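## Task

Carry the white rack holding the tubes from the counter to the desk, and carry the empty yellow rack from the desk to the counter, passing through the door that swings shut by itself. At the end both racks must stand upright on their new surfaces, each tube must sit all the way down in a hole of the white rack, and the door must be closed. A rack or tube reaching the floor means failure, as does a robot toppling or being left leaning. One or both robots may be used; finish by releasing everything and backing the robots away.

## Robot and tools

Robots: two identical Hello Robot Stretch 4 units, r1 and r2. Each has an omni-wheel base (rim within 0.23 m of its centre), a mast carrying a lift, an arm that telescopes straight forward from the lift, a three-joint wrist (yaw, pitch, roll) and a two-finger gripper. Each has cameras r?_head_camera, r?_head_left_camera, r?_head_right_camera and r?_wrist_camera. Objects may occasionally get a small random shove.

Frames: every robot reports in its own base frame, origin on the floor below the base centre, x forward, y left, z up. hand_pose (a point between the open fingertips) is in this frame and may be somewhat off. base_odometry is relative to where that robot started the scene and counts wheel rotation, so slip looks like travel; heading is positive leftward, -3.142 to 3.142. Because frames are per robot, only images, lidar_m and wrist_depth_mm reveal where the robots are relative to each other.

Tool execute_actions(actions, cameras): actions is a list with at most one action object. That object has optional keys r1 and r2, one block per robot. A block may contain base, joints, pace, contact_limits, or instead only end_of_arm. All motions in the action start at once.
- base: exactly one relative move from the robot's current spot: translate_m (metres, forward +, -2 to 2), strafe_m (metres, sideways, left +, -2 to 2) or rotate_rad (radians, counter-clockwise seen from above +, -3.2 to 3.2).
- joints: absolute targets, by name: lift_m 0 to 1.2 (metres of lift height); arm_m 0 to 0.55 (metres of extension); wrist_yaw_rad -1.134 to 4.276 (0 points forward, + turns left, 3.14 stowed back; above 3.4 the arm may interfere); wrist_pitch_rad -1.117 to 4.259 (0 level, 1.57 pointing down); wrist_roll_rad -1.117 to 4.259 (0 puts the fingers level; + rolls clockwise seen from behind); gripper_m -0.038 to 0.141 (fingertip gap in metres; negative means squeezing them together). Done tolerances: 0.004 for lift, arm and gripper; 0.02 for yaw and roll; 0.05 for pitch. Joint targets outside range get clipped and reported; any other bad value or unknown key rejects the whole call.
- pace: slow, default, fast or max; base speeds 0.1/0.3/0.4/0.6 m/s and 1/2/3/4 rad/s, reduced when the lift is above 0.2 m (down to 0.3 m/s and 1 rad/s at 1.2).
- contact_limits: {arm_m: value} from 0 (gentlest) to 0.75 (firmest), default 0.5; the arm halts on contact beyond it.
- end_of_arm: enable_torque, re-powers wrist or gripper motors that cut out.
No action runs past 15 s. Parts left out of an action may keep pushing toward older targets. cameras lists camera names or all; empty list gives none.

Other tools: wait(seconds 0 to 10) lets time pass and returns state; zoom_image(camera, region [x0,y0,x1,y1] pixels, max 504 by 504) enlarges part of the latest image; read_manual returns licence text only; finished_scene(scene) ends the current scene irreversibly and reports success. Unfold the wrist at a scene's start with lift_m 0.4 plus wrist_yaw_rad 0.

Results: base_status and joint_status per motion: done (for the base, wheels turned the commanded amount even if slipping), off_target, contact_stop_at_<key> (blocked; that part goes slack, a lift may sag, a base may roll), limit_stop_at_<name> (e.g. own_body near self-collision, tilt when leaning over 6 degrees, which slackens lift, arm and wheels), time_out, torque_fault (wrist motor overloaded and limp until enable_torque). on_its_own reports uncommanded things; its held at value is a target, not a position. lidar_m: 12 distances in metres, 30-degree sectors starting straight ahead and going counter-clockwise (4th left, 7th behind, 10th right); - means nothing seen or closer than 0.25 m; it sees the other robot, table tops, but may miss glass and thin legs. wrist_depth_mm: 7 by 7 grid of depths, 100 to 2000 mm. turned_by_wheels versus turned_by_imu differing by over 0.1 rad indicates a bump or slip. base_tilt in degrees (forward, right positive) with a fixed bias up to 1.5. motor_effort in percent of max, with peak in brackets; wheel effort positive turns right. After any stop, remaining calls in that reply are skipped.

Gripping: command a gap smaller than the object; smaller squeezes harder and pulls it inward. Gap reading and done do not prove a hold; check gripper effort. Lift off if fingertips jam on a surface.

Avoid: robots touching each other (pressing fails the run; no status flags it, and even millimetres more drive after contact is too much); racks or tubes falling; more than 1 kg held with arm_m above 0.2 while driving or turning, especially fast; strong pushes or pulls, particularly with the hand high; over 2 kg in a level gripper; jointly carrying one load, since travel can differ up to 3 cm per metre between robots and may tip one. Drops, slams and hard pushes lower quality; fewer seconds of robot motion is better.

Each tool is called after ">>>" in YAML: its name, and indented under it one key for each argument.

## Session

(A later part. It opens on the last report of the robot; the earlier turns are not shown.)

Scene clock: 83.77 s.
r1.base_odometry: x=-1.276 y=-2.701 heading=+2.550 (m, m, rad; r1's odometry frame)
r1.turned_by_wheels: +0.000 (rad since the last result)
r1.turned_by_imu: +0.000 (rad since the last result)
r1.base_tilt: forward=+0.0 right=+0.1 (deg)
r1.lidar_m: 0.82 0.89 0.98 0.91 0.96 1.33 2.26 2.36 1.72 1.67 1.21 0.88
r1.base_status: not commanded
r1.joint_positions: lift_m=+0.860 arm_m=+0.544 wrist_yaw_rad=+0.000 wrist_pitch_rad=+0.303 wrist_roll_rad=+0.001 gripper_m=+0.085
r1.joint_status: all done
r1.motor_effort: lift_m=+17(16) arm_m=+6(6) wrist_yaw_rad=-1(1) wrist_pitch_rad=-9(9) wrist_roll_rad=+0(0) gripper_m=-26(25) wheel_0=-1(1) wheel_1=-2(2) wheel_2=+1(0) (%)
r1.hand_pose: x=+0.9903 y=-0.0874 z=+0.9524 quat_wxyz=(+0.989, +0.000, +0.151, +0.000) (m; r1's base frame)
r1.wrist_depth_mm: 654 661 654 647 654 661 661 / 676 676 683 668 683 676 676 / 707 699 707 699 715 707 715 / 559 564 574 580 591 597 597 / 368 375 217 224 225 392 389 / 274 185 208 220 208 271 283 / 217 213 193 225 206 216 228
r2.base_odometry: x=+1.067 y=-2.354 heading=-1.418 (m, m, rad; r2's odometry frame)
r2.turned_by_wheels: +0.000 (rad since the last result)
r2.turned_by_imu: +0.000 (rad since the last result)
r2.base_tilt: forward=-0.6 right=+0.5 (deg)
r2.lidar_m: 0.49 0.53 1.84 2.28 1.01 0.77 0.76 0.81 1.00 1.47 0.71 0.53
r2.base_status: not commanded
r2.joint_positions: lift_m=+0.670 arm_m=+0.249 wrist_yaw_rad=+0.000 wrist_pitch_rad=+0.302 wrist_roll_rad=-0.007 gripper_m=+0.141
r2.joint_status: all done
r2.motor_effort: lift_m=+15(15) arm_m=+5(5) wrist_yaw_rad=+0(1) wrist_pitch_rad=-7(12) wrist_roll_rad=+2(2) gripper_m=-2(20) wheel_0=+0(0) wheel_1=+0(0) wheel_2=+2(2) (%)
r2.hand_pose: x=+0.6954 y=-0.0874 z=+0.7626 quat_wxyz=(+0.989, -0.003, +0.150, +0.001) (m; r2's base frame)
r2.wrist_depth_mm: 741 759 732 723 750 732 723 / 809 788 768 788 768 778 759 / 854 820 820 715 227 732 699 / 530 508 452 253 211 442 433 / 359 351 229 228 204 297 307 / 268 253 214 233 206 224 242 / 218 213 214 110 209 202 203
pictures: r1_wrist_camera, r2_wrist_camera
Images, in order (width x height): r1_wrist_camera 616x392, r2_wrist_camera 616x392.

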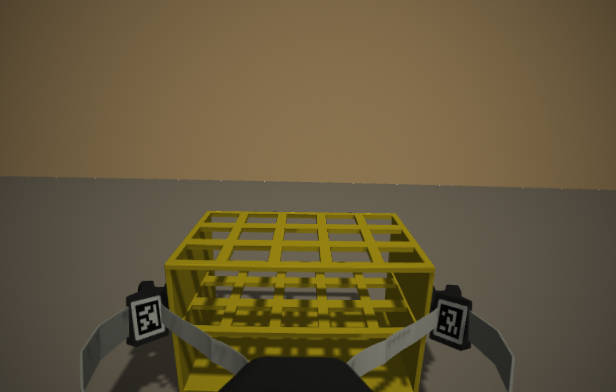

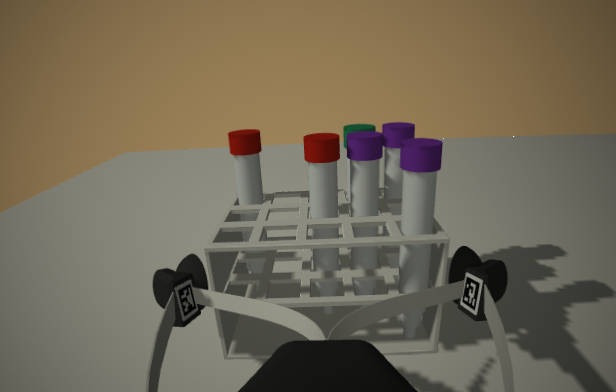

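>>> zoom_image:
  camera: "r2_wrist_camera"
  region: [180, 100, 500, 392]

>>> execute_actions:
  actions:
    - {"r1": {"joints": {"lift_m": 0.857, "gripper_m": 0.141}}, "r2": {"joints": {"arm_m": 0.0}, "pace": "fast"}}
  cameras: ["r1_wrist_camera", "r2_wrist_camera", "r2_head_camera"]

Region (180, 100, 500, 392) of r2_wrist_camera's 616x392 image, scaled by 1.575; it fills the top 460 rows of this view, and the rest is white.

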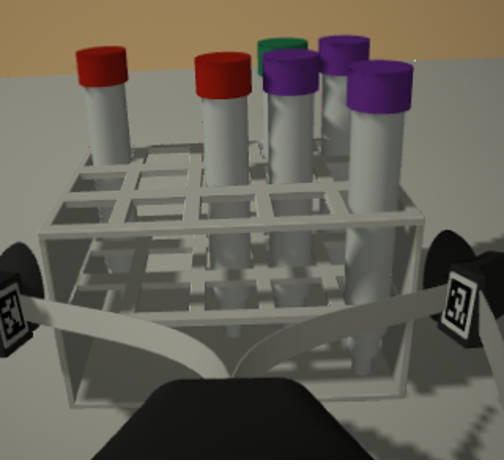

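Scene clock: 85.47 s.
r1.base_odometry: x=-1.276 y=-2.701 heading=+2.550 (m, m, rad; r1's odometry frame)
r1.turned_by_wheels: +0.000 (rad since the last result)
r1.turned_by_imu: +0.000 (rad since the last result)
r1.base_tilt: forward=+0.0 right=+0.2 (deg)
r1.lidar_m: 0.84 0.90 0.97 0.91 0.97 1.32 2.26 2.32 1.69 1.69 1.21 0.88
r1.base_status: not commanded
r1.joint_positions: lift_m=+0.857 arm_m=+0.544 wrist_yaw_rad=+0.000 wrist_pitch_rad=+0.302 wrist_roll_rad=+0.001 gripper_m=+0.141
r1.joint_status: all done
r1.motor_effort: lift_m=+18(20) arm_m=+6(6) wrist_yaw_rad=-1(1) wrist_pitch_rad=-6(9) wrist_roll_rad=+0(1) gripper_m=-2(25) wheel_0=-1(1) wheel_1=-2(2) wheel_2=+1(1) (%)
r1.hand_pose: x=+0.9904 y=-0.0874 z=+0.9497 quat_wxyz=(+0.989, +0.000, +0.150, +0.000) (m; r1's base frame)
r1.wrist_depth_mm: 661 654 654 654 654 647 654 / 683 676 683 683 676 683 668 / 707 707 707 707 699 707 699 / 554 559 574 580 585 597 603 / 366 370 223 227 240 382 384 / 271 203 217 221 210 253 281 / 217 216 216 147 220 221 226
r2.base_odometry: x=+1.067 y=-2.354 heading=-1.418 (m, m, rad; r2's odometry frame)
r2.turned_by_wheels: +0.000 (rad since the last result)
r2.turned_by_imu: +0.000 (rad since the last result)
r2.base_tilt: forward=-0.6 right=+0.7 (deg)
r2.lidar_m: 0.50 0.51 1.83 2.28 1.02 0.77 0.78 0.80 0.98 1.46 0.72 0.54
r2.base_status: not commanded
r2.joint_positions: lift_m=+0.670 arm_m=+0.001 wrist_yaw_rad=+0.000 wrist_pitch_rad=+0.302 wrist_roll_rad=-0.007 gripper_m=+0.141
r2.joint_status: all done
r2.motor_effort: lift_m=+16(15) arm_m=-5(4) wrist_yaw_rad=+1(1) wrist_pitch_rad=-8(8) wrist_roll_rad=+2(2) gripper_m=-1(1) wheel_0=+0(0) wheel_1=+0(0) wheel_2=+2(2) (%)
r2.hand_pose: x=+0.4472 y=-0.0875 z=+0.7625 quat_wxyz=(+0.989, -0.003, +0.151, +0.000) (m; r2's base frame)
r2.wrist_depth_mm: 976 991 991 960 960 976 946 / 1025 1008 1025 1008 991 1008 1008 / 1098 1060 878 477 683 741 707 / 539 521 496 452 459 449 442 / 359 353 345 336 329 319 314 / 1308 324 312 310 309 303 1255 / 1160 1160 1098 110 1160 1078 1078
pictures: r1_wrist_camera, r2_head_camera, r2_wrist_camera
Images, in order (width x height): r1_wrist_camera 616x392, r2_head_camera 420x560, r2_wrist_camera 616x392.

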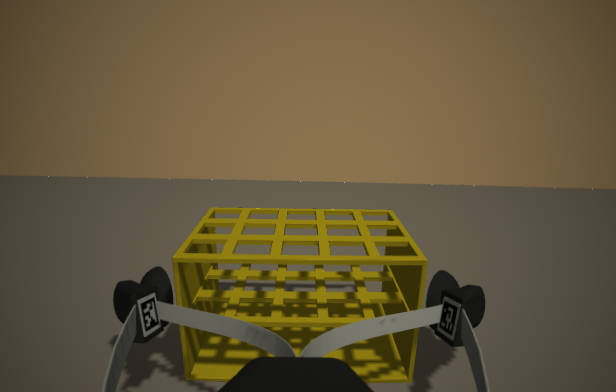

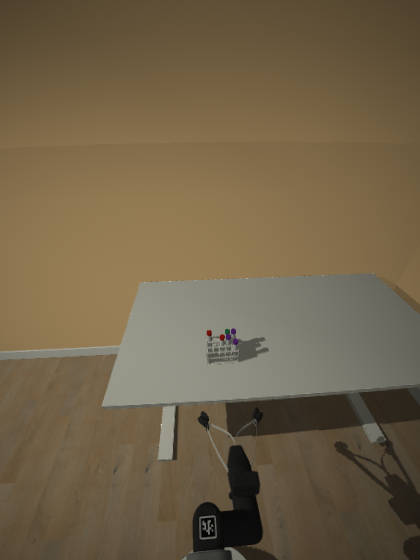

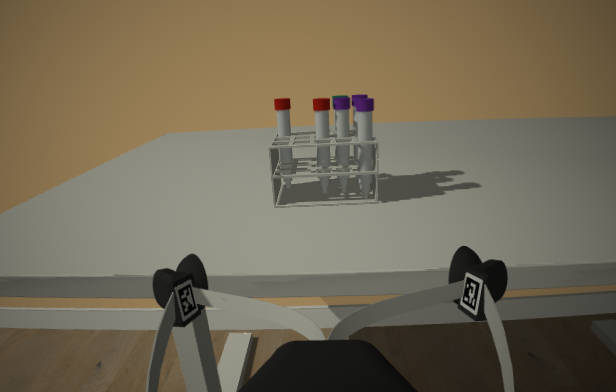

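>>> zoom_image:
  camera: "r2_wrist_camera"
  region: [255, 80, 400, 220]

>>> execute_actions:
  actions:
    - {"r1": {"joints": {"arm_m": 0.2}, "pace": "max"}}

Region (255, 80, 400, 220) of r2_wrist_camera's 616x392 image, scaled by 3.476; it fills the top 487 rows of this view, and the rest is white.

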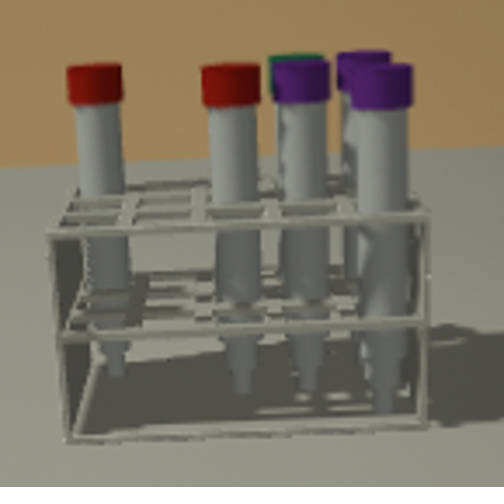

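Scene clock: 87.23 s.
r1.base_odometry: x=-1.276 y=-2.701 heading=+2.550 (m, m, rad; r1's odometry frame)
r1.turned_by_wheels: +0.000 (rad since the last result)
r1.turned_by_imu: +0.000 (rad since the last result)
r1.base_tilt: forward=+0.1 right=+0.2 (deg)
r1.lidar_m: 0.84 0.87 0.97 0.92 0.97 1.34 2.25 2.34 1.70 1.69 1.20 0.88
r1.base_status: not commanded
r1.joint_positions: lift_m=+0.857 arm_m=+0.201 wrist_yaw_rad=+0.000 wrist_pitch_rad=+0.302 wrist_roll_rad=+0.001 gripper_m=+0.141
r1.joint_status: all done
r1.motor_effort: lift_m=+18(18) arm_m=-6(6) wrist_yaw_rad=+1(0) wrist_pitch_rad=-7(7) wrist_roll_rad=+0(0) gripper_m=-1(3) wheel_0=-1(1) wheel_1=-2(2) wheel_2=+1(1) (%)
r1.hand_pose: x=+0.6473 y=-0.0875 z=+0.9495 quat_wxyz=(+0.989, +0.000, +0.151, +0.000) (m; r1's base frame)
r1.wrist_depth_mm: 960 960 976 976 960 976 960 / 1008 991 1008 991 991 991 991 / 1025 1008 1025 1025 1042 1025 1008 / 564 564 580 554 585 597 615 / 442 436 433 436 430 433 427 / 492 202 473 473 466 459 466 / 508 500 500 147 496 484 488
r2.base_odometry: x=+1.067 y=-2.354 heading=-1.418 (m, m, rad; r2's odometry frame)
r2.turned_by_wheels: +0.000 (rad since the last result)
r2.turned_by_imu: +0.000 (rad since the last result)
r2.base_tilt: forward=-0.7 right=+0.7 (deg)
r2.lidar_m: 0.50 0.54 1.83 2.28 1.01 0.78 0.77 0.81 1.00 1.46 0.72 0.54
r2.base_status: not commanded
r2.joint_positions: lift_m=+0.670 arm_m=+0.001 wrist_yaw_rad=+0.000 wrist_pitch_rad=+0.302 wrist_roll_rad=-0.007 gripper_m=+0.141
r2.joint_status: not commanded
r2.motor_effort: lift_m=+16(15) arm_m=-5(5) wrist_yaw_rad=+1(1) wrist_pitch_rad=-8(9) wrist_roll_rad=+2(2) gripper_m=+1(1) wheel_0=+0(0) wheel_1=+0(0) wheel_2=+2(2) (%)
r2.hand_pose: x=+0.4472 y=-0.0875 z=+0.7625 quat_wxyz=(+0.989, -0.003, +0.151, +0.000) (m; r2's base frame)
r2.wrist_depth_mm: 976 991 946 976 960 976 960 / 1025 1042 1025 1008 976 1025 991 / 1078 1078 891 477 683 741 723 / 535 521 496 449 459 445 436 / 364 355 349 338 330 317 314 / 1308 322 312 312 306 301 1229 / 1160 1160 1098 110 1138 1078 1060
pictures: r1_head_camera, r1_head_left_camera, r1_head_right_camera, r1_wrist_camera, r2_head_camera, r2_head_left_camera, r2_head_right_camera, r2_wrist_camera
Images, in order (width x height): r1_head_camera 420x560, r1_head_left_camera 420x672, r1_head_right_camera 420x672, r1_wrist_camera 616x392, r2_head_camera 420x560, r2_head_left_camera 420x672, r2_head_right_camera 420x672, r2_wrist_camera 616x392.

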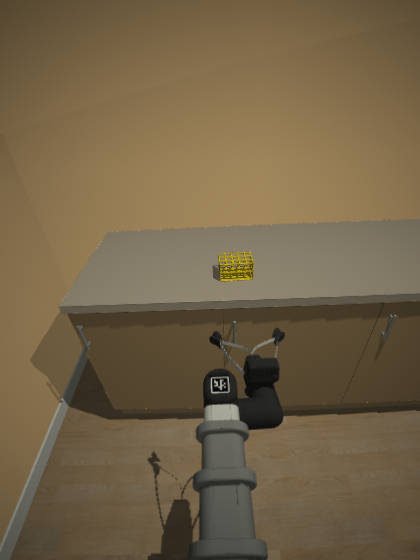

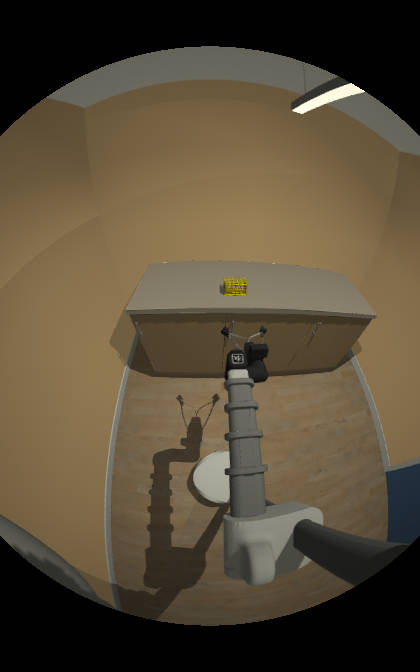

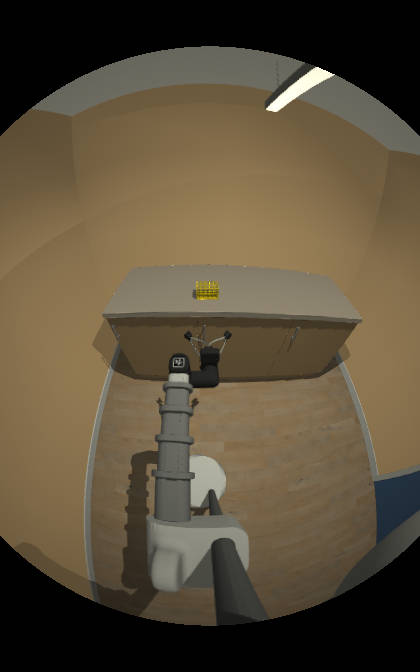

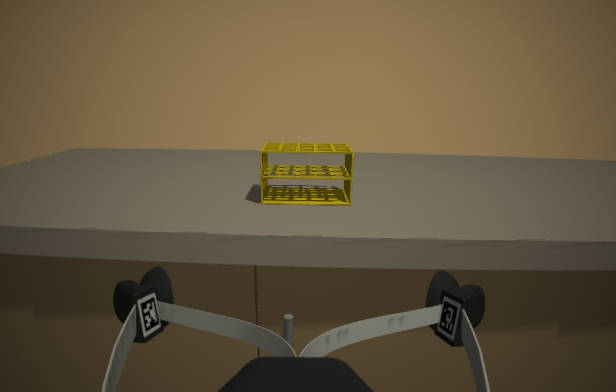

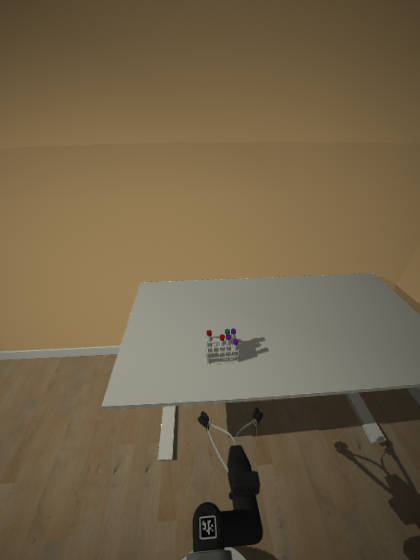

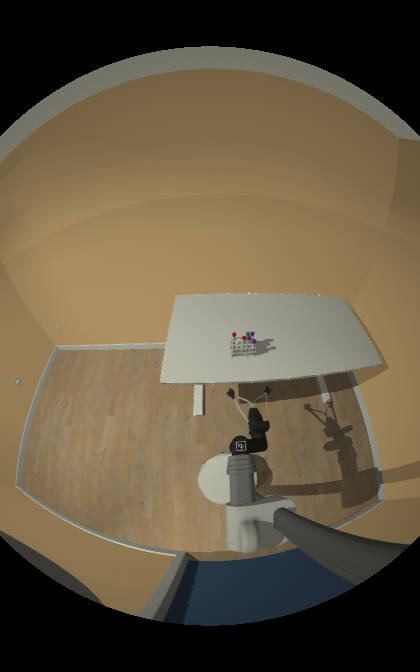

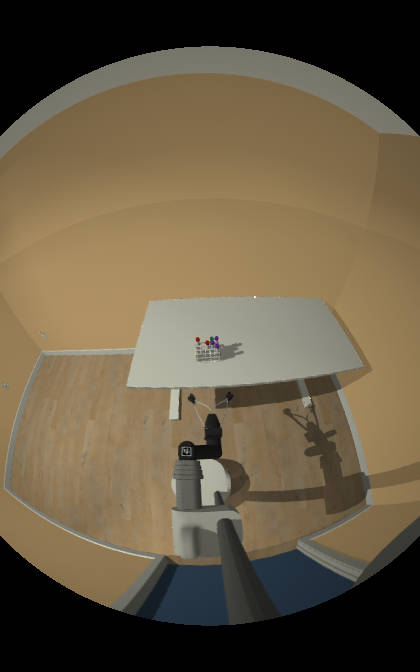

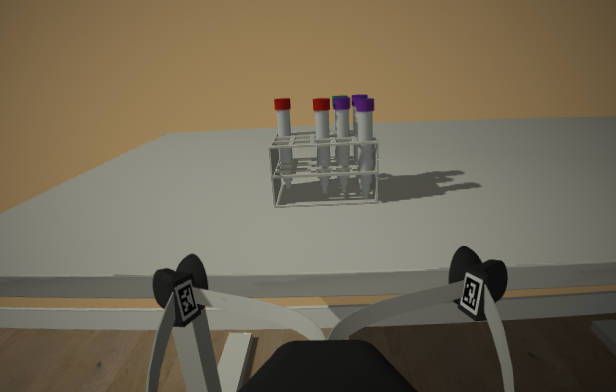

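>>> finished_scene:
  scene: 1

The scene is finished: the task was done.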